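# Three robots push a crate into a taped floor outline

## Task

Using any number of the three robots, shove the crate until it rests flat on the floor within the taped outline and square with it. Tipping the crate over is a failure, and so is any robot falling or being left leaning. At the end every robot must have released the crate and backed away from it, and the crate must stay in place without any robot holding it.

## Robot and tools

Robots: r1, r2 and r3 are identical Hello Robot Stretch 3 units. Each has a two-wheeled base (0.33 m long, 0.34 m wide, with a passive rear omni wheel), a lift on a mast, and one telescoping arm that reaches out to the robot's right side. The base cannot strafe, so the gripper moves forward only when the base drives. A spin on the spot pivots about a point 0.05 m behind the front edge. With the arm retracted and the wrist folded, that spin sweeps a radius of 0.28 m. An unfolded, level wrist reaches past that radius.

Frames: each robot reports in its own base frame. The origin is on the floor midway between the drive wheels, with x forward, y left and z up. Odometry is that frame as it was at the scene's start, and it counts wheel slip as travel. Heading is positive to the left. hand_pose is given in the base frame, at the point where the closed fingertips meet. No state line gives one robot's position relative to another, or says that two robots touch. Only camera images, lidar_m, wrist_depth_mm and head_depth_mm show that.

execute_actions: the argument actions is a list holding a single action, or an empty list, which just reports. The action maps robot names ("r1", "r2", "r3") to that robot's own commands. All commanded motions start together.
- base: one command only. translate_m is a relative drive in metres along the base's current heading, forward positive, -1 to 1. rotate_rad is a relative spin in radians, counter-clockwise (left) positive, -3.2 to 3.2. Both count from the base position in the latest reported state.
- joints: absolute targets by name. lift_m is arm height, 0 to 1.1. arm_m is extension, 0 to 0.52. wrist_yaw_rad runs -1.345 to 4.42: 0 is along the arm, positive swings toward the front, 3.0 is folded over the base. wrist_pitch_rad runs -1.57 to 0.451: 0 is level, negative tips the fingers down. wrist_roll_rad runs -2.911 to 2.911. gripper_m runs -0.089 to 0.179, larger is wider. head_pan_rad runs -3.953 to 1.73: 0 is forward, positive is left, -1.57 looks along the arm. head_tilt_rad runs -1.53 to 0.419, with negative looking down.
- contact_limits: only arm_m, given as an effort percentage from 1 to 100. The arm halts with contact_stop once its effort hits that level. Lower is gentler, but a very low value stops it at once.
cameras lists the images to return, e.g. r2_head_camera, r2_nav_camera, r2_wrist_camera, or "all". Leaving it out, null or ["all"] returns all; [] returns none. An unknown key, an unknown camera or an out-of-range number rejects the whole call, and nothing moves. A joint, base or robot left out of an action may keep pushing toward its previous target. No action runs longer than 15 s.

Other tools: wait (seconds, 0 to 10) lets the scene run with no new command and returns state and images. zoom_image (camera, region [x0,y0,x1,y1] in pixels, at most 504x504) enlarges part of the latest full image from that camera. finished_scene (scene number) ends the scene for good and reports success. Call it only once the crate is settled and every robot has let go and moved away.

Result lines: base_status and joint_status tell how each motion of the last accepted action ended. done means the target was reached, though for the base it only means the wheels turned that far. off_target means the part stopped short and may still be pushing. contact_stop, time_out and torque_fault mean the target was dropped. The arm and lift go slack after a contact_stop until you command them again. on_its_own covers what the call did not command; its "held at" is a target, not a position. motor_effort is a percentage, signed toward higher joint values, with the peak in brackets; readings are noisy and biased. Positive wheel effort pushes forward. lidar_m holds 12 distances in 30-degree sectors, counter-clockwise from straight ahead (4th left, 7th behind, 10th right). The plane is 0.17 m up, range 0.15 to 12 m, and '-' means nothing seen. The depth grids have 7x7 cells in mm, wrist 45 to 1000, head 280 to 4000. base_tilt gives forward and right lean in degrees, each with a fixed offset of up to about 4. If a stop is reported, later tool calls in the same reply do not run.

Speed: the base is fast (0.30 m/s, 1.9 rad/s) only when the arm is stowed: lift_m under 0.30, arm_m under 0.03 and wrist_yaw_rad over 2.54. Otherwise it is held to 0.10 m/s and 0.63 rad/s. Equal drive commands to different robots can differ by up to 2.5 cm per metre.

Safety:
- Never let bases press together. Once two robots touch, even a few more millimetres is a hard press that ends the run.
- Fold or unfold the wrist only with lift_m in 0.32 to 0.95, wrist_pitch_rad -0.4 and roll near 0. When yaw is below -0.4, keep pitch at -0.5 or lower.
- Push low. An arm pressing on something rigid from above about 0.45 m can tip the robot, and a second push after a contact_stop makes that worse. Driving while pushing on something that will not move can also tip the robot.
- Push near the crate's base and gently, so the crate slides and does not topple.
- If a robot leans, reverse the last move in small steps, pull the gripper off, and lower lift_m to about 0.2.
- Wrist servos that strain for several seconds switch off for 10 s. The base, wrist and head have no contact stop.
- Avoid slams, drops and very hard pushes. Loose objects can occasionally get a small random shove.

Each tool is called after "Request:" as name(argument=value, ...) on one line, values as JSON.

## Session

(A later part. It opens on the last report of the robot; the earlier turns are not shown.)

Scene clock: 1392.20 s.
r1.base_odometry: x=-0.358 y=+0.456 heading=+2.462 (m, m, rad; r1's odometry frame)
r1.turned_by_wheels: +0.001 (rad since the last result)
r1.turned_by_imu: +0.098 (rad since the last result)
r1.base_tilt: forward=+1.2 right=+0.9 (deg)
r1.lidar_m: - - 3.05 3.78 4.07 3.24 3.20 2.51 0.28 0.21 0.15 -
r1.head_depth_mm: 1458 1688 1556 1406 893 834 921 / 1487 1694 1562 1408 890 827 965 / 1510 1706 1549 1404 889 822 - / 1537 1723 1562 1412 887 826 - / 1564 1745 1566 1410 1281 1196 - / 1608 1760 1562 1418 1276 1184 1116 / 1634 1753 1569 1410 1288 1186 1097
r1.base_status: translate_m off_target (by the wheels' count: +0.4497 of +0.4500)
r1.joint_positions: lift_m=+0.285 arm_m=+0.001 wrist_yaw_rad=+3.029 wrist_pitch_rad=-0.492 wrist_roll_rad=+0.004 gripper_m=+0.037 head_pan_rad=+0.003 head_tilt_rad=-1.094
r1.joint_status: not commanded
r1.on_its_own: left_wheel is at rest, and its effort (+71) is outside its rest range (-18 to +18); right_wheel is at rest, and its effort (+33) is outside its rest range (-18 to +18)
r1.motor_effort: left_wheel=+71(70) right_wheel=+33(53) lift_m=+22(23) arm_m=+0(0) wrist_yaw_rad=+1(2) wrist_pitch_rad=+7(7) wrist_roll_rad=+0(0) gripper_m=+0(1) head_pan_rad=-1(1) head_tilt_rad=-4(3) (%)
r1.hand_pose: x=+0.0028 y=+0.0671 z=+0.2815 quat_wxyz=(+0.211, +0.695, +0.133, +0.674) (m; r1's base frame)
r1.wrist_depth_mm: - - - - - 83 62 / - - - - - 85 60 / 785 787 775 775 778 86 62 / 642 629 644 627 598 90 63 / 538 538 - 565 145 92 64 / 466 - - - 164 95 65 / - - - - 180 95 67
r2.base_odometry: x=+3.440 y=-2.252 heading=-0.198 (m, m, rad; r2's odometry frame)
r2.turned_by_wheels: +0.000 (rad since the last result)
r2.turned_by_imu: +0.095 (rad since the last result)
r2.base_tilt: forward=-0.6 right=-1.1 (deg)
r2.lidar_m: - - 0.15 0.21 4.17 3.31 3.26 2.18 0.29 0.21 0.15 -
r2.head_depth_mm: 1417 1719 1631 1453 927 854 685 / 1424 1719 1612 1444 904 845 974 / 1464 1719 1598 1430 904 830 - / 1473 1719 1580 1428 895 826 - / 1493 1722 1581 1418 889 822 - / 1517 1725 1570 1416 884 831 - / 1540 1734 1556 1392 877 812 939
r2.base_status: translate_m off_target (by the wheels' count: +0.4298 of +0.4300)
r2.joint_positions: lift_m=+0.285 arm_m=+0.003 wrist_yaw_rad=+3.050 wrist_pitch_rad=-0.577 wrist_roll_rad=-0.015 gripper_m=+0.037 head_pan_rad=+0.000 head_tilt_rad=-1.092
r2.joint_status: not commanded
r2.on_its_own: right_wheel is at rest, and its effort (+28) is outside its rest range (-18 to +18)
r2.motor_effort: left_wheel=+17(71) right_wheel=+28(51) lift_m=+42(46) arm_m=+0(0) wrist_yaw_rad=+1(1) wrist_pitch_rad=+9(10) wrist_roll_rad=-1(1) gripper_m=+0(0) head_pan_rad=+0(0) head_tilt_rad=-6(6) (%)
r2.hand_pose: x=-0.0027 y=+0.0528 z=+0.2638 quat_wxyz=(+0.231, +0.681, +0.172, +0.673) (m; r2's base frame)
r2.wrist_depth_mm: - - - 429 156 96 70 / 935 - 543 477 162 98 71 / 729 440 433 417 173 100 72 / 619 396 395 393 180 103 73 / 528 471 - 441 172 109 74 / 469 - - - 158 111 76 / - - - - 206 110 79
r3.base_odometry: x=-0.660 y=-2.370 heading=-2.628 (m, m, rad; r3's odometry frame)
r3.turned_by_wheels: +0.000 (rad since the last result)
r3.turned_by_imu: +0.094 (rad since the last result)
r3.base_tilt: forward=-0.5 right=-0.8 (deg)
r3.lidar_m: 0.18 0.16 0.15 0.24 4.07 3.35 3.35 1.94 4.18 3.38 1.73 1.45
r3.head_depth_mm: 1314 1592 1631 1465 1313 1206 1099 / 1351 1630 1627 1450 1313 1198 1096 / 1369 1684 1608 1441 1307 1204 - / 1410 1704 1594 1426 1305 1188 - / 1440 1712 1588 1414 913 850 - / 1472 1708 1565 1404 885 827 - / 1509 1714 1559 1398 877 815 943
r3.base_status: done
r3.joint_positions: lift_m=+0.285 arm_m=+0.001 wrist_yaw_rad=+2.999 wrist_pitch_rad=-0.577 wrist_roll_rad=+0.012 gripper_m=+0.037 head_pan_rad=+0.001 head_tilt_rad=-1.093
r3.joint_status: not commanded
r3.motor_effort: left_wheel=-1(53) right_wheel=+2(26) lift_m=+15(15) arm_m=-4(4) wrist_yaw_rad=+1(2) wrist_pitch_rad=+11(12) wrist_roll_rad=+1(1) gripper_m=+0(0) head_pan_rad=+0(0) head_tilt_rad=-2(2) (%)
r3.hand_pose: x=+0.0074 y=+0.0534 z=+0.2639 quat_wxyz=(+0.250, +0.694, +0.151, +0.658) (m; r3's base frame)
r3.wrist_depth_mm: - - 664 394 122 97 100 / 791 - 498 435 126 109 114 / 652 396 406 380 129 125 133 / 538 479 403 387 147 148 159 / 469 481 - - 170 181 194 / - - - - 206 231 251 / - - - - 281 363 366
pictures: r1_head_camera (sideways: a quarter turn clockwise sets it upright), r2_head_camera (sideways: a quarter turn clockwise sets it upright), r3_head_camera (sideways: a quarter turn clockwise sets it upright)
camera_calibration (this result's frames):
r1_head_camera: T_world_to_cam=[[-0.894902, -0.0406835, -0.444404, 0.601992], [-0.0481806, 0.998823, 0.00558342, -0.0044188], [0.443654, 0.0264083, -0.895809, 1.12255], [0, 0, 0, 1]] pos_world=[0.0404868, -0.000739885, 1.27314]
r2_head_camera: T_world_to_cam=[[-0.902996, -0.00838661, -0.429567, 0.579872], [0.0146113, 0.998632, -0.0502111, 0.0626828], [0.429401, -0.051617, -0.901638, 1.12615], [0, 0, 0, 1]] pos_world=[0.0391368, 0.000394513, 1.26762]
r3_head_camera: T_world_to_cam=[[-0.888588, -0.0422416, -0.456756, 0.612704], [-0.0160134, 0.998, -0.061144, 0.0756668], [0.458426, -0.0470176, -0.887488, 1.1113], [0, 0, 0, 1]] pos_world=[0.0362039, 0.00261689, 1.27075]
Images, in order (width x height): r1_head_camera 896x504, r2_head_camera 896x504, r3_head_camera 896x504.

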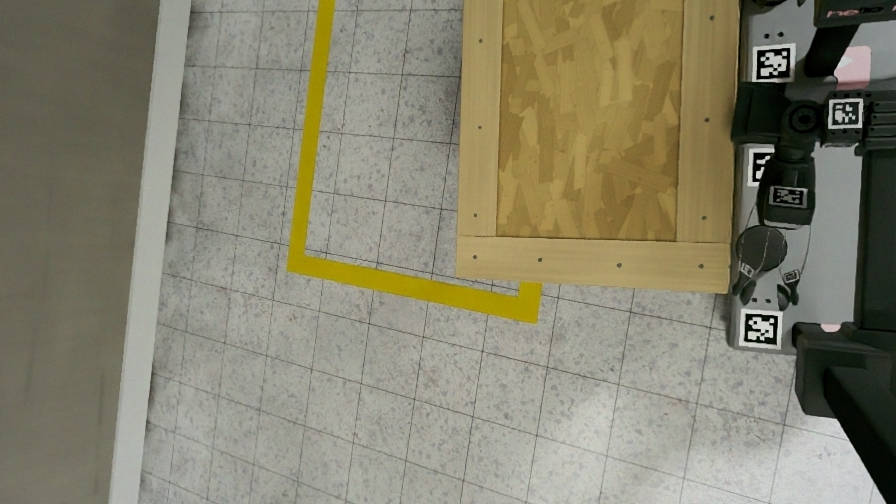

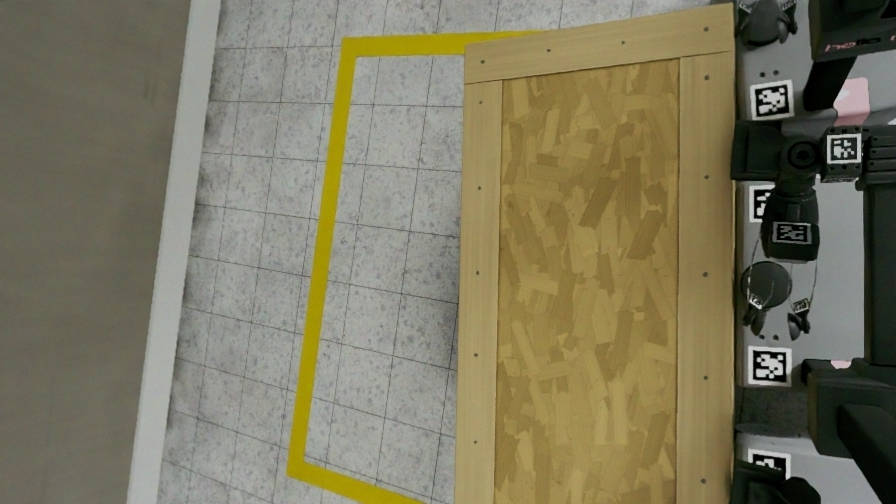

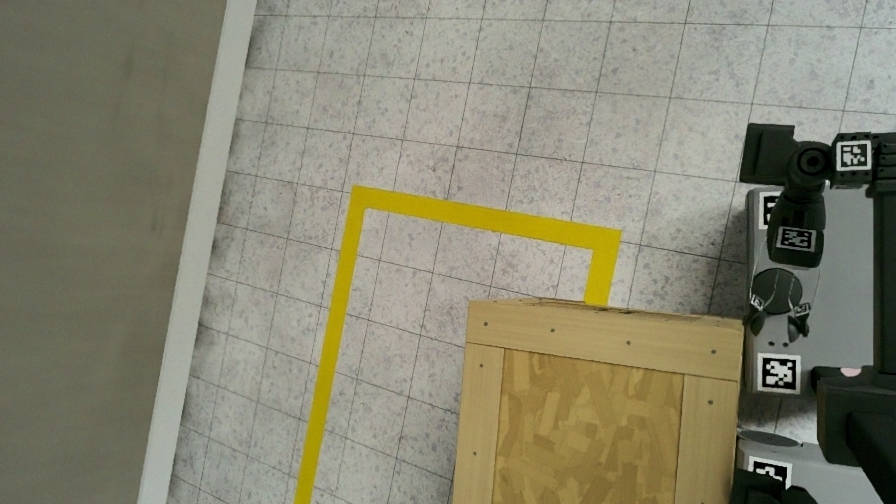

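Request:
execute_actions(actions=[{"r1":{"base":{"translate_m":0.14}},"r2":{"base":{"translate_m":0.13}},"r3":{"base":{"translate_m":-0.04}}}], cameras=[])

Request:
execute_actions(actions=[{"r1":{"base":{"translate_m":0.14}},"r2":{"base":{"translate_m":0.13}},"r3":{"base":{"rotate_rad":-0.14}}}], cameras=["r2_head_camera","r3_head_camera"])

Scene clock: 1416.97 s.
r1.base_odometry: x=-0.467 y=+0.543 heading=+2.463 (m, m, rad; r1's odometry frame)
r1.turned_by_wheels: +0.001 (rad since the last result)
r1.turned_by_imu: -0.076 (rad since the last result)
r1.base_tilt: forward=+1.1 right=+0.9 (deg)
r1.lidar_m: - - 2.66 3.75 3.96 3.35 3.24 3.42 0.29 0.21 0.15 -
r1.head_depth_mm: 1423 1686 1549 1399 892 835 929 / 1443 1680 1559 1406 889 824 962 / 1454 1688 1563 1409 888 826 - / 1468 1695 1558 1402 886 827 - / 1476 1728 1566 1400 1278 1189 - / 1498 1717 1568 1414 1282 1179 1116 / 1516 1726 1572 1416 1292 1182 1104
r1.base_status: translate_m off_target (by the wheels' count: +0.1397 of +0.1400)
r1.joint_positions: lift_m=+0.285 arm_m=+0.001 wrist_yaw_rad=+3.029 wrist_pitch_rad=-0.492 wrist_roll_rad=+0.004 gripper_m=+0.037 head_pan_rad=+0.003 head_tilt_rad=-1.094
r1.joint_status: not commanded
r1.on_its_own: left_wheel is at rest, and its effort (+65) is outside its rest range (-18 to +18); right_wheel is at rest, and its effort (+30) is outside its rest range (-18 to +18)
r1.motor_effort: left_wheel=+65(71) right_wheel=+30(40) lift_m=+22(23) arm_m=+0(0) wrist_yaw_rad=+1(0) wrist_pitch_rad=+7(6) wrist_roll_rad=+0(0) gripper_m=+0(1) head_pan_rad=-1(1) head_tilt_rad=-3(4) (%)
r1.hand_pose: x=+0.0028 y=+0.0671 z=+0.2815 quat_wxyz=(+0.211, +0.695, +0.133, +0.674) (m; r1's base frame)
r1.wrist_depth_mm: - - - - - 82 62 / - 971 992 - 970 85 61 / 806 797 802 771 739 86 62 / 631 628 632 623 596 90 63 / 538 539 - 556 144 92 64 / 464 - - - 164 94 65 / - - - - 179 94 67
r2.base_odometry: x=+3.567 y=-2.277 heading=-0.198 (m, m, rad; r2's odometry frame)
r2.turned_by_wheels: +0.000 (rad since the last result)
r2.turned_by_imu: -0.076 (rad since the last result)
r2.base_tilt: forward=-0.6 right=-1.2 (deg)
r2.lidar_m: - - 0.15 0.21 4.45 3.36 3.29 2.20 0.31 0.21 0.15 -
r2.head_depth_mm: 1416 1748 1623 1455 944 862 961 / 1437 1732 1615 1444 904 847 977 / 1439 1712 1600 1436 898 834 - / 1450 1711 1595 1429 897 827 - / 1460 1706 1578 1417 888 825 - / 1465 1698 1566 1398 883 830 - / 1472 1700 1559 1398 882 817 941
r2.base_status: translate_m off_target (by the wheels' count: +0.1298 of +0.1300)
r2.joint_positions: lift_m=+0.285 arm_m=+0.003 wrist_yaw_rad=+3.050 wrist_pitch_rad=-0.577 wrist_roll_rad=-0.015 gripper_m=+0.037 head_pan_rad=+0.000 head_tilt_rad=-1.092
r2.joint_status: not commanded
r2.on_its_own: left_wheel is at rest, and its effort (+23) is outside its rest range (-18 to +18); right_wheel is at rest, and its effort (+30) is outside its rest range (-18 to +18)
r2.motor_effort: left_wheel=+23(64) right_wheel=+30(69) lift_m=+43(46) arm_m=-1(0) wrist_yaw_rad=+1(0) wrist_pitch_rad=+9(10) wrist_roll_rad=-1(0) gripper_m=+0(0) head_pan_rad=+0(0) head_tilt_rad=-6(6) (%)
r2.hand_pose: x=-0.0028 y=+0.0529 z=+0.2638 quat_wxyz=(+0.231, +0.681, +0.172, +0.673) (m; r2's base frame)
r2.wrist_depth_mm: - - - 434 156 96 69 / 910 - 553 483 162 98 71 / 732 441 437 413 173 100 72 / 610 395 390 399 180 103 73 / 527 491 - 447 172 108 74 / 471 - - - 158 111 75 / - - - - 207 111 79
r3.base_odometry: x=-0.625 y=-2.350 heading=-2.628 (m, m, rad; r3's odometry frame)
r3.turned_by_wheels: +0.000 (rad since the last result)
r3.turned_by_imu: -0.001 (rad since the last result)
r3.base_tilt: forward=-0.6 right=-0.9 (deg)
r3.lidar_m: 0.19 0.15 0.15 0.41 4.03 3.32 3.30 1.90 4.15 3.50 1.78 1.49
r3.head_depth_mm: 1351 1645 1627 1468 1322 1201 1103 / 1378 1691 1609 1445 1309 1194 1101 / 1413 1715 1600 1436 1303 1202 - / 1456 1706 1589 1439 1294 1184 - / 1475 1717 1586 984 911 1144 - / 1518 1744 1570 971 887 839 - / 1553 1727 1548 969 878 832 966
r3.base_status: done
r3.joint_positions: lift_m=+0.285 arm_m=+0.001 wrist_yaw_rad=+2.999 wrist_pitch_rad=-0.575 wrist_roll_rad=+0.012 gripper_m=+0.037 head_pan_rad=+0.001 head_tilt_rad=-1.093
r3.joint_status: not commanded
r3.motor_effort: left_wheel=+0(5) right_wheel=+2(3) lift_m=+15(15) arm_m=-4(4) wrist_yaw_rad=+1(1) wrist_pitch_rad=+10(11) wrist_roll_rad=+1(1) gripper_m=+0(1) head_pan_rad=+1(0) head_tilt_rad=-2(1) (%)
r3.hand_pose: x=+0.0074 y=+0.0538 z=+0.2644 quat_wxyz=(+0.249, +0.694, +0.150, +0.658) (m; r3's base frame)
r3.wrist_depth_mm: - - 732 600 238 127 109 / 812 - 505 490 240 129 123 / 654 654 406 408 242 143 140 / 543 550 418 424 238 161 166 / 469 494 - - 212 192 199 / - - - - 232 242 249 / - - - - 321 365 366
pictures: none
No camera images: the call's "cameras" was empty. Leave "cameras" out to get every camera's image.

Scene clock: 1419.03 s.
r1.base_odometry: x=-0.576 y=+0.631 heading=+2.463 (m, m, rad; r1's odometry frame)
r1.turned_by_wheels: +0.001 (rad since the last result)
r1.turned_by_imu: -0.042 (rad since the last result)
r1.base_tilt: forward=+1.1 right=+0.8 (deg)
r1.lidar_m: - - 2.46 3.74 3.88 3.42 3.28 3.41 0.29 0.21 0.15 -
r1.head_depth_mm: 1411 1668 1561 1409 890 836 930 / 1417 1677 1551 1405 890 824 964 / 1425 1698 1571 1410 893 823 - / 1438 1690 1551 1406 889 826 - / 1446 1684 1558 1405 1286 1195 - / 1448 1696 1554 1408 1286 1179 1115 / 1459 1697 1565 1408 1289 1182 1107
r1.base_status: translate_m off_target (by the wheels' count: +0.1397 of +0.1400)
r1.joint_positions: lift_m=+0.285 arm_m=+0.001 wrist_yaw_rad=+3.029 wrist_pitch_rad=-0.492 wrist_roll_rad=+0.004 gripper_m=+0.037 head_pan_rad=+0.003 head_tilt_rad=-1.094
r1.joint_status: not commanded
r1.on_its_own: left_wheel is at rest, and its effort (+65) is outside its rest range (-18 to +18); right_wheel is at rest, and its effort (+27) is outside its rest range (-18 to +18)
r1.motor_effort: left_wheel=+65(70) right_wheel=+27(44) lift_m=+23(23) arm_m=+0(0) wrist_yaw_rad=+1(0) wrist_pitch_rad=+7(7) wrist_roll_rad=+0(0) gripper_m=-1(1) head_pan_rad=-1(1) head_tilt_rad=-4(3) (%)
r1.hand_pose: x=+0.0028 y=+0.0671 z=+0.2815 quat_wxyz=(+0.211, +0.695, +0.133, +0.674) (m; r1's base frame)
r1.wrist_depth_mm: - - - - - 83 62 / - 966 - 998 978 85 61 / 786 807 775 763 746 87 62 / 636 634 613 610 597 89 63 / 540 533 - 530 146 92 64 / 470 - - - 164 95 65 / - - - - 180 95 67
r2.base_odometry: x=+3.695 y=-2.303 heading=-0.198 (m, m, rad; r2's odometry frame)
r2.turned_by_wheels: +0.000 (rad since the last result)
r2.turned_by_imu: -0.041 (rad since the last result)
r2.base_tilt: forward=-0.7 right=-1.2 (deg)
r2.lidar_m: - - 0.15 0.21 4.37 3.45 3.31 2.22 0.30 0.21 0.15 -
r2.head_depth_mm: 1430 1739 1621 1455 946 864 942 / 1427 1722 1607 1450 907 844 978 / 1437 1728 1598 1433 901 833 - / 1437 1701 1589 1430 894 827 - / 1437 1710 1575 1420 892 821 - / 1443 1706 1560 1408 882 829 - / 1443 1685 1549 1399 877 816 943
r2.base_status: translate_m off_target (by the wheels' count: +0.1298 of +0.1300)
r2.joint_positions: lift_m=+0.285 arm_m=+0.003 wrist_yaw_rad=+3.050 wrist_pitch_rad=-0.577 wrist_roll_rad=-0.015 gripper_m=+0.037 head_pan_rad=+0.000 head_tilt_rad=-1.092
r2.joint_status: not commanded
r2.on_its_own: left_wheel is at rest, and its effort (+26) is outside its rest range (-18 to +18); right_wheel is at rest, and its effort (+27) is outside its rest range (-18 to +18)
r2.motor_effort: left_wheel=+26(72) right_wheel=+27(71) lift_m=+43(46) arm_m=+0(0) wrist_yaw_rad=+0(1) wrist_pitch_rad=+9(10) wrist_roll_rad=-1(0) gripper_m=-1(0) head_pan_rad=+0(0) head_tilt_rad=-6(6) (%)
r2.hand_pose: x=-0.0028 y=+0.0529 z=+0.2637 quat_wxyz=(+0.231, +0.681, +0.172, +0.673) (m; r2's base frame)
r2.wrist_depth_mm: - - - 429 156 96 69 / 947 - 546 478 162 98 71 / 727 442 445 415 172 100 72 / 606 399 397 403 179 103 73 / 525 491 - 455 173 108 74 / 466 - - - 158 111 75 / - - - - 206 111 79
r3.base_odometry: x=-0.625 y=-2.350 heading=-2.768 (m, m, rad; r3's odometry frame)
r3.turned_by_wheels: -0.140 (rad since the last result)
r3.turned_by_imu: -0.138 (rad since the last result)
r3.base_tilt: forward=-0.8 right=-0.8 (deg)
r3.lidar_m: 0.28 0.15 0.15 0.34 4.50 3.40 3.30 1.91 4.24 4.12 1.99 1.52
r3.head_depth_mm: 1407 1722 1638 1454 1312 1205 1102 / 1413 1705 1616 1448 1309 1196 1103 / 1420 1722 1599 1443 1297 1205 - / 1433 1704 1607 1424 1294 1184 - / 1428 1699 1584 1417 1108 1147 - / 1445 1710 1570 973 886 837 - / 1447 1687 1563 965 879 826 960
r3.base_status: done
r3.joint_positions: lift_m=+0.285 arm_m=+0.001 wrist_yaw_rad=+2.999 wrist_pitch_rad=-0.575 wrist_roll_rad=+0.012 gripper_m=+0.037 head_pan_rad=+0.001 head_tilt_rad=-1.093
r3.joint_status: not commanded
r3.motor_effort: left_wheel=+1(5) right_wheel=-1(5) lift_m=+15(15) arm_m=-4(4) wrist_yaw_rad=+2(1) wrist_pitch_rad=+10(10) wrist_roll_rad=+1(1) gripper_m=+0(0) head_pan_rad=+1(0) head_tilt_rad=-2(2) (%)
r3.hand_pose: x=+0.0074 y=+0.0538 z=+0.2644 quat_wxyz=(+0.249, +0.694, +0.150, +0.658) (m; r3's base frame)
r3.wrist_depth_mm: - - 669 500 180 126 130 / 805 - 503 463 185 141 147 / 653 633 403 397 190 161 173 / 545 537 415 425 197 192 206 / 472 486 - - 224 234 254 / - - - - 265 294 326 / - - - - 359 382 384
pictures: r2_head_camera (sideways: a quarter turn clockwise sets it upright), r3_head_camera (sideways: a quarter turn clockwise sets it upright)
camera_calibration (this result's frames):
r2_head_camera: T_world_to_cam=[[-0.903034, -0.00838664, -0.429486, 0.579766], [0.0146068, 0.998632, -0.0502125, 0.0626846], [0.42932, -0.051617, -0.901676, 1.1262], [0, 0, 0, 1]] pos_world=[0.0391337, 0.000394513, 1.26762]
r3_head_camera: T_world_to_cam=[[-0.888588, -0.0422415, -0.456756, 0.612704], [-0.0160132, 0.998, -0.061144, 0.0756668], [0.458426, -0.0470177, -0.887488, 1.1113], [0, 0, 0, 1]] pos_world=[0.0362039, 0.00261688, 1.27075]
Images, in order (width x height): r2_head_camera 896x504, r3_head_camera 896x504.

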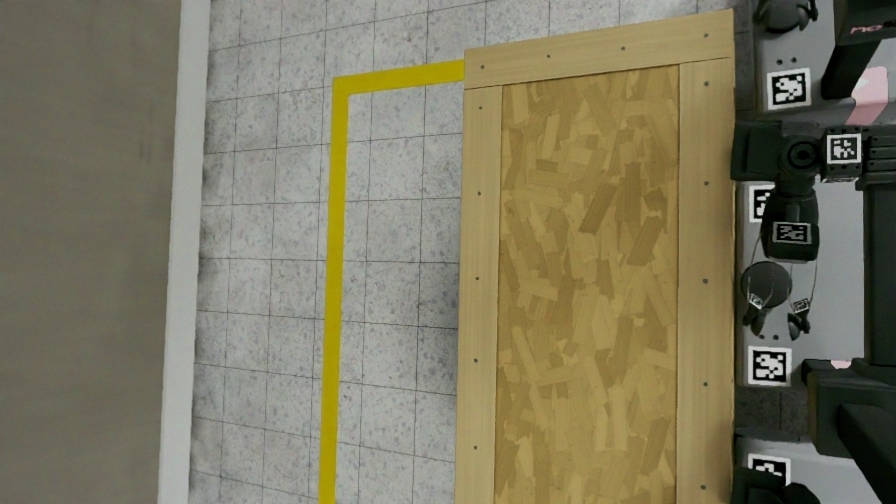

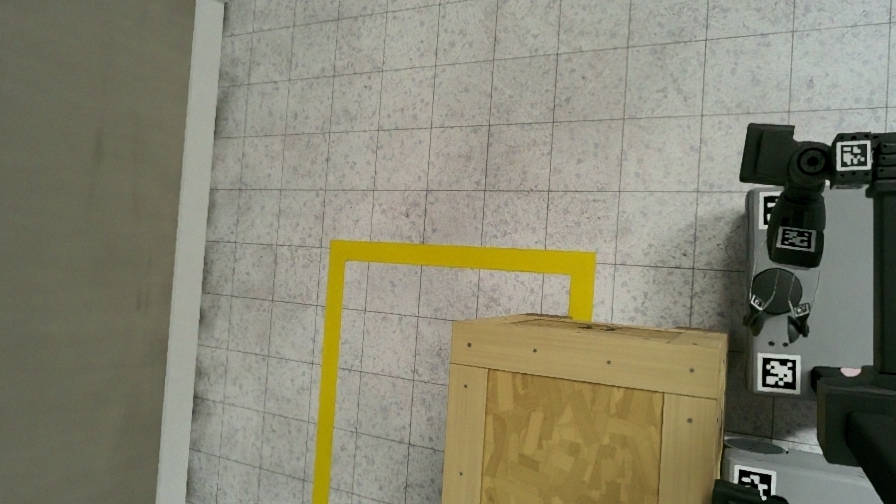

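Request:
execute_actions(actions=[{"r1":{"base":{"translate_m":0.2}},"r2":{"base":{"translate_m":0.15}}}], cameras=[])

Request:
execute_actions(actions=[{"r1":{"base":{"translate_m":0.15}},"r2":{"base":{"translate_m":0.1}},"r3":{"base":{"rotate_rad":-0.08}}}], cameras=["r1_head_camera","r2_head_camera","r3_head_camera"])

Scene clock: 1443.17 s.
r1.base_odometry: x=-0.731 y=+0.756 heading=+2.464 (m, m, rad; r1's odometry frame)
r1.turned_by_wheels: +0.000 (rad since the last result)
r1.turned_by_imu: -0.052 (rad since the last result)
r1.base_tilt: forward=+1.2 right=+0.9 (deg)
r1.lidar_m: - - 2.24 3.74 3.84 3.51 3.32 3.42 0.29 0.21 0.15 -
r1.head_depth_mm: 1399 1656 1558 1410 887 833 931 / 1399 1658 1558 1407 885 827 965 / 1407 1663 1557 1415 889 825 - / 1396 1660 1570 1401 887 825 - / 1395 1662 1564 1402 1286 1192 - / 1391 1664 1566 1418 1293 1177 1117 / 1394 1675 1577 1413 1285 1178 1107
r1.base_status: translate_m off_target (by the wheels' count: +0.1997 of +0.2000)
r1.joint_positions: lift_m=+0.285 arm_m=+0.001 wrist_yaw_rad=+3.029 wrist_pitch_rad=-0.492 wrist_roll_rad=+0.004 gripper_m=+0.037 head_pan_rad=+0.003 head_tilt_rad=-1.094
r1.joint_status: not commanded
r1.on_its_own: left_wheel is at rest, and its effort (+64) is outside its rest range (-18 to +18); right_wheel is at rest, and its effort (+37) is outside its rest range (-18 to +18)
r1.motor_effort: left_wheel=+64(68) right_wheel=+37(42) lift_m=+22(22) arm_m=+0(0) wrist_yaw_rad=+2(1) wrist_pitch_rad=+6(6) wrist_roll_rad=+0(0) gripper_m=+0(0) head_pan_rad=-1(1) head_tilt_rad=-3(4) (%)
r1.hand_pose: x=+0.0028 y=+0.0671 z=+0.2815 quat_wxyz=(+0.211, +0.695, +0.133, +0.674) (m; r1's base frame)
r1.wrist_depth_mm: - - - - - 82 62 / - 979 - - - 85 61 / 791 803 782 755 723 86 62 / 634 629 625 644 595 90 63 / 545 535 - 541 145 92 64 / 463 - - - 164 94 65 / - - - - 180 94 67
r2.base_odometry: x=+3.842 y=-2.332 heading=-0.199 (m, m, rad; r2's odometry frame)
r2.turned_by_wheels: +0.000 (rad since the last result)
r2.turned_by_imu: -0.052 (rad since the last result)
r2.base_tilt: forward=-0.7 right=-1.1 (deg)
r2.lidar_m: - - 0.15 0.21 4.32 3.49 3.32 2.32 0.32 0.21 0.15 -
r2.head_depth_mm: 1439 1737 1618 1459 944 863 938 / 1436 1733 1616 1450 904 843 995 / 1416 1716 1593 1439 903 830 - / 1424 1696 1601 1430 892 829 - / 1416 1684 1569 1416 890 824 - / 1416 1674 1566 1407 886 832 - / 1399 1663 1562 1396 882 814 937
r2.base_status: translate_m off_target (by the wheels' count: +0.1499 of +0.1500)
r2.joint_positions: lift_m=+0.285 arm_m=+0.003 wrist_yaw_rad=+3.050 wrist_pitch_rad=-0.577 wrist_roll_rad=-0.015 gripper_m=+0.037 head_pan_rad=+0.000 head_tilt_rad=-1.091
r2.joint_status: not commanded
r2.on_its_own: right_wheel is at rest, and its effort (+27) is outside its rest range (-18 to +18)
r2.motor_effort: left_wheel=+6(70) right_wheel=+27(66) lift_m=+43(45) arm_m=-1(0) wrist_yaw_rad=+1(1) wrist_pitch_rad=+9(10) wrist_roll_rad=+0(0) gripper_m=+0(0) head_pan_rad=+0(0) head_tilt_rad=-6(6) (%)
r2.hand_pose: x=-0.0028 y=+0.0529 z=+0.2637 quat_wxyz=(+0.231, +0.681, +0.172, +0.673) (m; r2's base frame)
r2.wrist_depth_mm: - - - 436 157 96 69 / 906 - 551 472 162 98 71 / 749 444 442 414 172 100 72 / 605 406 401 408 180 103 73 / 525 513 - 457 173 108 74 / 463 - - - 158 111 76 / - - - - 207 110 79
r3.base_odometry: x=-0.625 y=-2.350 heading=-2.768 (m, m, rad; r3's odometry frame)
r3.turned_by_wheels: +0.000 (rad since the last result)
r3.turned_by_imu: -0.001 (rad since the last result)
r3.base_tilt: forward=-0.7 right=-0.8 (deg)
r3.lidar_m: 0.28 0.15 0.15 0.40 4.52 3.39 3.31 1.91 4.27 4.11 1.99 1.52
r3.head_depth_mm: 1396 1714 1632 1457 1326 1199 1103 / 1411 1716 1623 1451 1314 1200 1097 / 1427 1734 1615 1439 1303 1198 - / 1428 1696 1591 1434 1298 1192 - / 1434 1695 1579 1424 1052 1148 - / 1444 1708 1572 973 885 841 - / 1459 1689 1551 971 883 830 979
r3.base_status: not commanded
r3.joint_positions: lift_m=+0.285 arm_m=+0.001 wrist_yaw_rad=+2.999 wrist_pitch_rad=-0.575 wrist_roll_rad=+0.012 gripper_m=+0.037 head_pan_rad=+0.001 head_tilt_rad=-1.093
r3.joint_status: not commanded
r3.motor_effort: left_wheel=+2(2) right_wheel=-1(1) lift_m=+15(15) arm_m=-4(4) wrist_yaw_rad=+1(1) wrist_pitch_rad=+10(10) wrist_roll_rad=+1(1) gripper_m=-1(0) head_pan_rad=+0(0) head_tilt_rad=-2(3) (%)
r3.hand_pose: x=+0.0074 y=+0.0538 z=+0.2644 quat_wxyz=(+0.249, +0.694, +0.150, +0.658) (m; r3's base frame)
r3.wrist_depth_mm: - - 695 601 182 131 134 / 807 - 502 482 184 148 151 / 649 659 406 409 187 169 176 / 549 547 433 429 204 197 207 / 469 489 - - 229 239 251 / - - - - 274 296 316 / - - - - 362 380 383
pictures: none
No camera images: the call's "cameras" was empty. Leave "cameras" out to get every camera's image.

Scene clock: 1445.30 s.
r1.base_odometry: x=-0.848 y=+0.850 heading=+2.464 (m, m, rad; r1's odometry frame)
r1.turned_by_wheels: +0.000 (rad since the last result)
r1.turned_by_imu: -0.028 (rad since the last result)
r1.base_tilt: forward=+1.1 right=+0.8 (deg)
r1.lidar_m: - - 2.14 3.72 3.81 3.57 3.34 3.42 0.29 0.21 0.15 -
r1.head_depth_mm: 1394 1663 1559 1411 890 837 926 / 1375 1659 1559 1404 887 825 969 / 1384 1658 1562 1408 891 828 - / 1383 1653 1562 1413 890 828 - / 1374 1668 1549 1408 1290 1195 - / 1356 1666 1570 1406 1297 1185 1117 / 1358 1661 1569 1416 1294 1178 1105
r1.base_status: translate_m off_target (by the wheels' count: +0.1496 of +0.1500)
r1.joint_positions: lift_m=+0.285 arm_m=+0.001 wrist_yaw_rad=+3.029 wrist_pitch_rad=-0.492 wrist_roll_rad=+0.004 gripper_m=+0.037 head_pan_rad=+0.003 head_tilt_rad=-1.094
r1.joint_status: not commanded
r1.on_its_own: left_wheel is at rest, and its effort (+67) is outside its rest range (-18 to +18); right_wheel is at rest, and its effort (+38) is outside its rest range (-18 to +18)
r1.motor_effort: left_wheel=+67(68) right_wheel=+38(41) lift_m=+23(22) arm_m=+0(0) wrist_yaw_rad=+0(1) wrist_pitch_rad=+6(6) wrist_roll_rad=+0(0) gripper_m=+0(0) head_pan_rad=-1(1) head_tilt_rad=-3(4) (%)
r1.hand_pose: x=+0.0028 y=+0.0671 z=+0.2815 quat_wxyz=(+0.211, +0.695, +0.133, +0.674) (m; r1's base frame)
r1.wrist_depth_mm: - - - - - 83 62 / - 995 - - 995 85 60 / 792 784 780 773 737 86 62 / 647 630 633 641 618 89 63 / 535 534 - 544 145 92 64 / 474 - - - 164 95 65 / - - - - 179 95 67
r2.base_odometry: x=+3.939 y=-2.352 heading=-0.199 (m, m, rad; r2's odometry frame)
r2.turned_by_wheels: +0.000 (rad since the last result)
r2.turned_by_imu: -0.028 (rad since the last result)
r2.base_tilt: forward=-0.7 right=-1.1 (deg)
r2.lidar_m: - - 0.15 0.21 4.30 3.52 3.33 3.39 0.32 0.21 0.15 -
r2.head_depth_mm: 1445 1744 1613 1449 943 863 933 / 1441 1715 1617 1438 902 849 994 / 1423 1710 1607 1432 899 830 - / 1414 1700 1589 1423 895 828 - / 1403 1683 1593 1417 889 823 - / 1394 1668 1569 1408 886 831 - / 1390 1654 1554 1402 879 818 949
r2.base_status: translate_m off_target (by the wheels' count: +0.0999 of +0.1000)
r2.joint_positions: lift_m=+0.285 arm_m=+0.003 wrist_yaw_rad=+3.050 wrist_pitch_rad=-0.577 wrist_roll_rad=-0.015 gripper_m=+0.037 head_pan_rad=+0.000 head_tilt_rad=-1.092
r2.joint_status: not commanded
r2.on_its_own: right_wheel is at rest, and its effort (+27) is outside its rest range (-18 to +18)
r2.motor_effort: left_wheel=+12(71) right_wheel=+27(63) lift_m=+43(45) arm_m=-1(0) wrist_yaw_rad=+1(1) wrist_pitch_rad=+9(10) wrist_roll_rad=+0(1) gripper_m=+0(0) head_pan_rad=+0(0) head_tilt_rad=-6(6) (%)
r2.hand_pose: x=-0.0028 y=+0.0529 z=+0.2637 quat_wxyz=(+0.231, +0.681, +0.172, +0.673) (m; r2's base frame)
r2.wrist_depth_mm: - - - 428 156 96 70 / 925 - 557 477 161 98 71 / 738 444 443 420 173 100 72 / 614 410 402 410 180 103 73 / 515 507 - 457 173 108 74 / 466 - - - 159 111 76 / - - - - 208 110 79
r3.base_odometry: x=-0.625 y=-2.350 heading=-2.848 (m, m, rad; r3's odometry frame)
r3.turned_by_wheels: -0.080 (rad since the last result)
r3.turned_by_imu: -0.079 (rad since the last result)
r3.base_tilt: forward=-0.6 right=-0.8 (deg)
r3.lidar_m: 0.34 0.15 0.15 0.29 4.80 3.46 3.30 1.90 4.33 4.14 2.15 1.56
r3.head_depth_mm: 1438 1736 1643 1455 1317 1206 1100 / 1433 1743 1626 1442 1310 1194 1104 / 1430 1735 1606 1439 1310 1198 - / 1435 1712 1589 1435 1292 1190 - / 1426 1693 1582 1414 1233 1156 - / 1422 1689 1560 1405 884 828 - / 1418 1664 1560 1392 877 822 959
r3.base_status: done
r3.joint_positions: lift_m=+0.285 arm_m=+0.001 wrist_yaw_rad=+2.999 wrist_pitch_rad=-0.574 wrist_roll_rad=+0.012 gripper_m=+0.037 head_pan_rad=+0.001 head_tilt_rad=-1.093
r3.joint_status: not commanded
r3.motor_effort: left_wheel=+2(6) right_wheel=-1(5) lift_m=+15(15) arm_m=-4(4) wrist_yaw_rad=+2(1) wrist_pitch_rad=+10(10) wrist_roll_rad=+1(1) gripper_m=-1(1) head_pan_rad=+1(1) head_tilt_rad=-2(2) (%)
r3.hand_pose: x=+0.0074 y=+0.0538 z=+0.2644 quat_wxyz=(+0.249, +0.694, +0.150, +0.658) (m; r3's base frame)
r3.wrist_depth_mm: - - 691 445 155 141 147 / 811 - 503 464 163 160 171 / 657 607 404 408 183 185 196 / 546 536 433 429 210 218 234 / 470 491 - - 244 265 290 / - - - - 299 407 398 / - - - - 368 381 387
pictures: r1_head_camera (sideways: a quarter turn clockwise sets it upright), r2_head_camera (sideways: a quarter turn clockwise sets it upright), r3_head_camera (sideways: a quarter turn clockwise sets it upright)
camera_calibration (this result's frames):
r1_head_camera: T_world_to_cam=[[-0.894902, -0.0406835, -0.444404, 0.601992], [-0.0481806, 0.998823, 0.00558342, -0.0044188], [0.443654, 0.0264083, -0.895809, 1.12255], [0, 0, 0, 1]] pos_world=[0.0404868, -0.000739885, 1.27314]
r2_head_camera: T_world_to_cam=[[-0.903017, -0.00838657, -0.429524, 0.579815], [0.0146089, 0.998632, -0.0502119, 0.0626838], [0.429357, -0.051617, -0.901658, 1.12618], [0, 0, 0, 1]] pos_world=[0.0391351, 0.000394511, 1.26762]
r3_head_camera: T_world_to_cam=[[-0.888588, -0.0422414, -0.456756, 0.612704], [-0.0160131, 0.998, -0.061144, 0.0756668], [0.458426, -0.0470177, -0.887488, 1.1113], [0, 0, 0, 1]] pos_world=[0.0362039, 0.00261688, 1.27075]
Images, in order (width x height): r1_head_camera 896x504, r2_head_camera 896x504, r3_head_camera 896x504.

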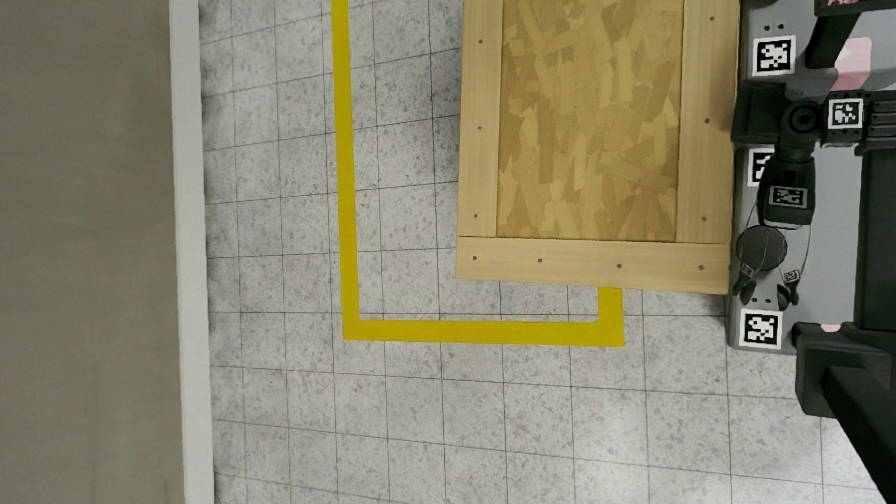

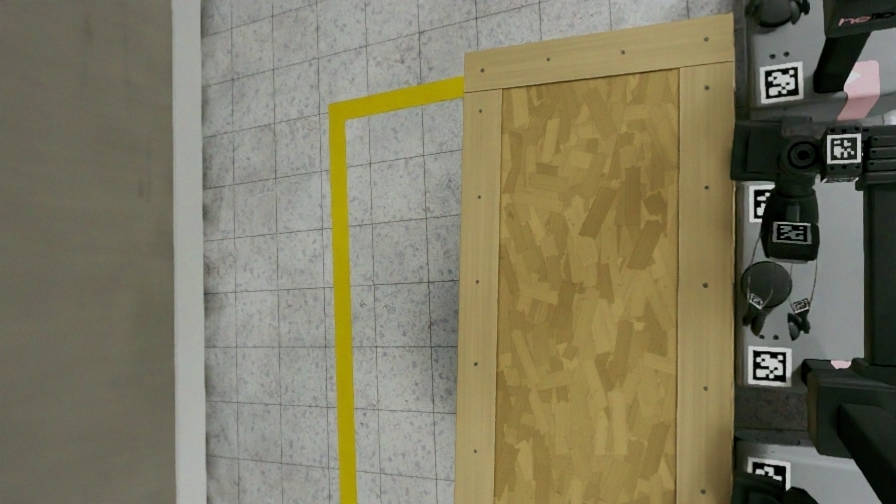

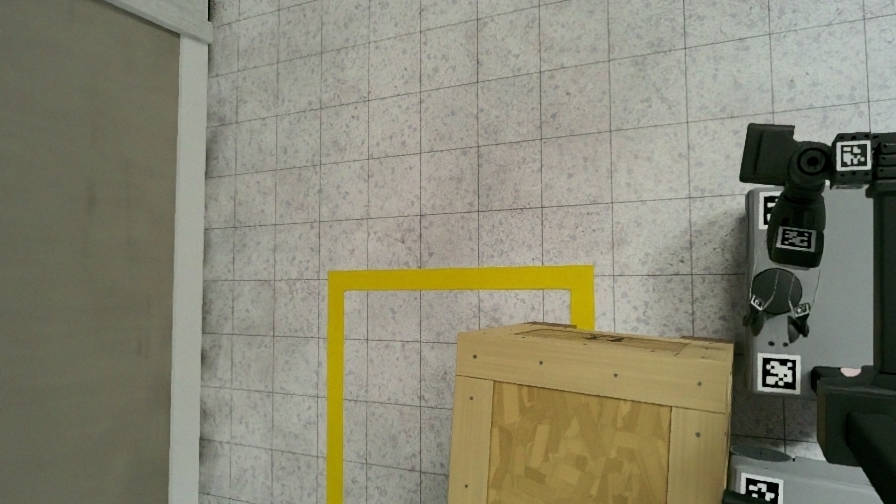

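Request:
execute_actions(actions=[{"r1":{"base":{"translate_m":0.42}},"r2":{"base":{"translate_m":0.42}},"r3":{"base":{"translate_m":0.44}}}], cameras=["r1_head_camera","r2_head_camera","r3_head_camera"])

Scene clock: 1463.80 s.
r1.base_odometry: x=-1.175 y=+1.113 heading=+2.465 (m, m, rad; r1's odometry frame)
r1.turned_by_wheels: +0.000 (rad since the last result)
r1.turned_by_imu: +0.141 (rad since the last result)
r1.base_tilt: forward=+1.2 right=+0.8 (deg)
r1.lidar_m: - - 2.11 3.74 3.95 3.69 3.61 2.75 0.28 0.22 0.15 -
r1.head_depth_mm: 1072 1311 1536 1400 888 837 921 / 1084 1339 1534 1412 889 824 962 / 1098 1353 1546 1406 890 824 - / 1120 1376 1559 1409 891 828 - / 1127 1395 1562 1416 1284 1196 - / 1142 1422 1556 1417 1284 1179 1120 / 1155 1440 1563 1414 1291 1181 1107
r1.base_status: translate_m off_target (by the wheels' count: +0.4198 of +0.4200)
r1.joint_positions: lift_m=+0.285 arm_m=+0.001 wrist_yaw_rad=+3.029 wrist_pitch_rad=-0.492 wrist_roll_rad=+0.004 gripper_m=+0.037 head_pan_rad=+0.003 head_tilt_rad=-1.094
r1.joint_status: not commanded
r1.on_its_own: left_wheel is at rest, and its effort (+33) is outside its rest range (-18 to +18)
r1.motor_effort: left_wheel=+33(70) right_wheel=+16(62) lift_m=+23(23) arm_m=+0(0) wrist_yaw_rad=+1(1) wrist_pitch_rad=+7(6) wrist_roll_rad=+0(0) gripper_m=+0(0) head_pan_rad=-1(1) head_tilt_rad=-3(4) (%)
r1.hand_pose: x=+0.0028 y=+0.0671 z=+0.2815 quat_wxyz=(+0.211, +0.695, +0.133, +0.674) (m; r1's base frame)
r1.wrist_depth_mm: - - - - - 83 63 / - 951 - - 970 85 61 / 812 765 791 778 723 87 62 / 642 639 634 632 598 90 64 / 537 525 - 548 145 93 65 / 473 - - - 165 96 67 / - - - - 180 96 68
r2.base_odometry: x=+4.351 y=-2.434 heading=-0.198 (m, m, rad; r2's odometry frame)
r2.turned_by_wheels: +0.001 (rad since the last result)
r2.turned_by_imu: +0.139 (rad since the last result)
r2.base_tilt: forward=-0.7 right=-1.2 (deg)
r2.lidar_m: - - 0.15 0.20 4.44 3.74 3.66 2.48 0.31 0.23 0.15 -
r2.head_depth_mm: 1048 1286 1565 1456 932 862 812 / 1060 1302 1557 1437 905 844 979 / 1072 1314 1560 1440 903 832 - / 1074 1330 1555 1425 896 829 - / 1083 1340 1545 1416 889 825 - / 1101 1363 1558 1408 885 831 - / 1099 1377 1553 1393 878 816 940
r2.base_status: translate_m off_target (by the wheels' count: +0.4198 of +0.4200)
r2.joint_positions: lift_m=+0.285 arm_m=+0.003 wrist_yaw_rad=+3.050 wrist_pitch_rad=-0.577 wrist_roll_rad=-0.015 gripper_m=+0.037 head_pan_rad=+0.000 head_tilt_rad=-1.093
r2.joint_status: not commanded
r2.on_its_own: left_wheel is at rest, and its effort (+41) is outside its rest range (-18 to +18)
r2.motor_effort: left_wheel=+41(73) right_wheel=+0(60) lift_m=+43(45) arm_m=+0(0) wrist_yaw_rad=+0(3) wrist_pitch_rad=+9(10) wrist_roll_rad=-1(1) gripper_m=+0(0) head_pan_rad=+0(0) head_tilt_rad=-5(6) (%)
r2.hand_pose: x=-0.0027 y=+0.0529 z=+0.2638 quat_wxyz=(+0.231, +0.681, +0.172, +0.673) (m; r2's base frame)
r2.wrist_depth_mm: - - - 412 157 98 71 / 945 - 546 454 162 100 72 / 737 440 437 406 175 102 74 / 610 392 392 402 181 105 75 / 517 458 - 444 175 111 76 / 465 - - - 162 114 78 / - - - - 211 114 82
r3.base_odometry: x=-1.045 y=-2.478 heading=-2.847 (m, m, rad; r3's odometry frame)
r3.turned_by_wheels: +0.001 (rad since the last result)
r3.turned_by_imu: +0.144 (rad since the last result)
r3.base_tilt: forward=-0.6 right=-0.8 (deg)
r3.lidar_m: 0.26 0.15 0.15 0.21 4.81 3.76 3.71 2.25 4.18 2.97 1.35 1.08
r3.head_depth_mm: 981 1188 1517 1476 1319 1204 1104 / 990 1214 1534 1451 1315 1196 1104 / 1006 1229 1535 1436 1310 1207 - / 1018 1249 1533 1428 1298 1195 - / 1035 1270 1532 1416 1028 1144 - / 1046 1295 1536 1405 884 817 - / 1057 1315 1522 1404 879 822 953
r3.base_status: translate_m off_target (by the wheels' count: +0.4397 of +0.4400)
r3.joint_positions: lift_m=+0.285 arm_m=+0.001 wrist_yaw_rad=+3.000 wrist_pitch_rad=-0.570 wrist_roll_rad=+0.012 gripper_m=+0.037 head_pan_rad=+0.001 head_tilt_rad=-1.093
r3.joint_status: not commanded
r3.on_its_own: left_wheel is at rest, and its effort (+40) is outside its rest range (-18 to +18)
r3.motor_effort: left_wheel=+40(52) right_wheel=+13(19) lift_m=+17(17) arm_m=-3(4) wrist_yaw_rad=+0(2) wrist_pitch_rad=+8(10) wrist_roll_rad=+1(1) gripper_m=-1(1) head_pan_rad=+2(1) head_tilt_rad=-2(2) (%)
r3.hand_pose: x=+0.0073 y=+0.0546 z=+0.2652 quat_wxyz=(+0.247, +0.694, +0.149, +0.659) (m; r3's base frame)
r3.wrist_depth_mm: - - 678 335 119 115 121 / 812 - 510 358 132 130 137 / 652 401 405 392 147 151 162 / 542 431 412 406 168 179 192 / 471 492 - - 196 218 237 / - - - - 249 272 307 / - - - - 327 380 387
pictures: r1_head_camera (sideways: a quarter turn clockwise sets it upright), r2_head_camera (sideways: a quarter turn clockwise sets it upright), r3_head_camera (sideways: a quarter turn clockwise sets it upright)
camera_calibration (this result's frames):
r1_head_camera: T_world_to_cam=[[-0.89491, -0.0406836, -0.444388, 0.601971], [-0.0481806, 0.998823, 0.00558422, -0.00441984], [0.443638, 0.0264083, -0.895817, 1.12256], [0, 0, 0, 1]] pos_world=[0.0404863, -0.000739883, 1.27314]
r2_head_camera: T_world_to_cam=[[-0.903445, -0.00855145, -0.428619, 0.578639], [0.0143765, 0.998634, -0.0502267, 0.0627045], [0.428463, -0.0515391, -0.902088, 1.12674], [0, 0, 0, 1]] pos_world=[0.0391007, 0.000400521, 1.26758]
r3_head_camera: T_world_to_cam=[[-0.888815, -0.0422416, -0.456316, 0.612132], [-0.0160434, 0.998, -0.0611364, 0.0756572], [0.457986, -0.0470181, -0.887715, 1.1116], [0, 0, 0, 1]] pos_world=[0.0361884, 0.00261687, 1.27074]
Images, in order (width x height): r1_head_camera 896x504, r2_head_camera 896x504, r3_head_camera 896x504.

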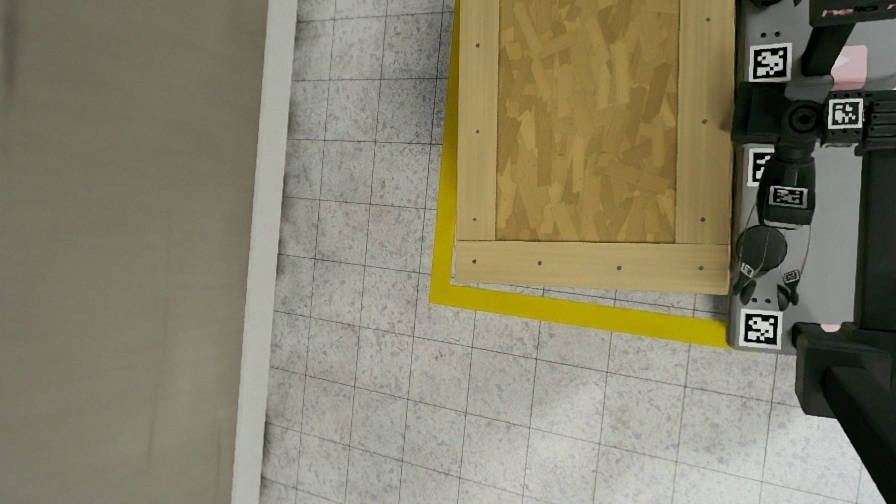

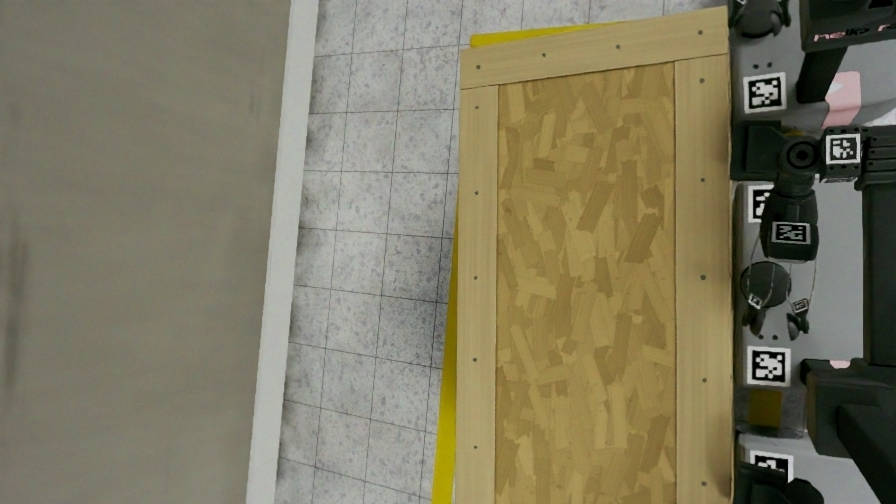

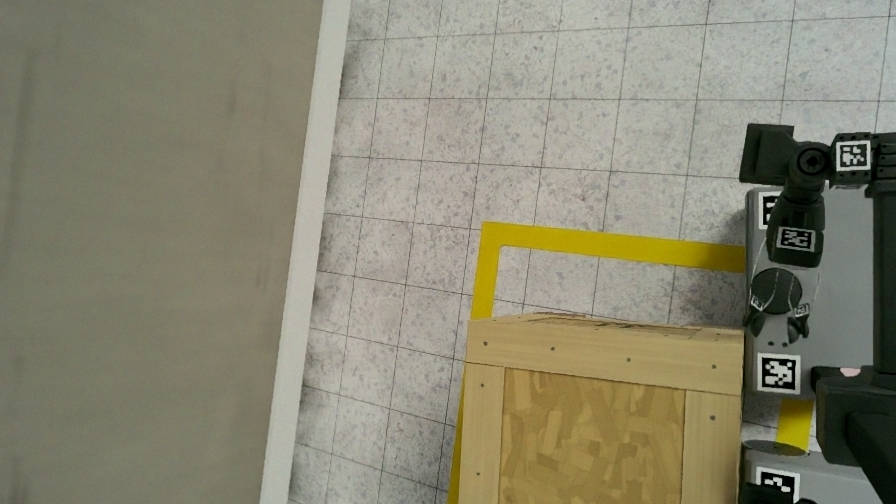

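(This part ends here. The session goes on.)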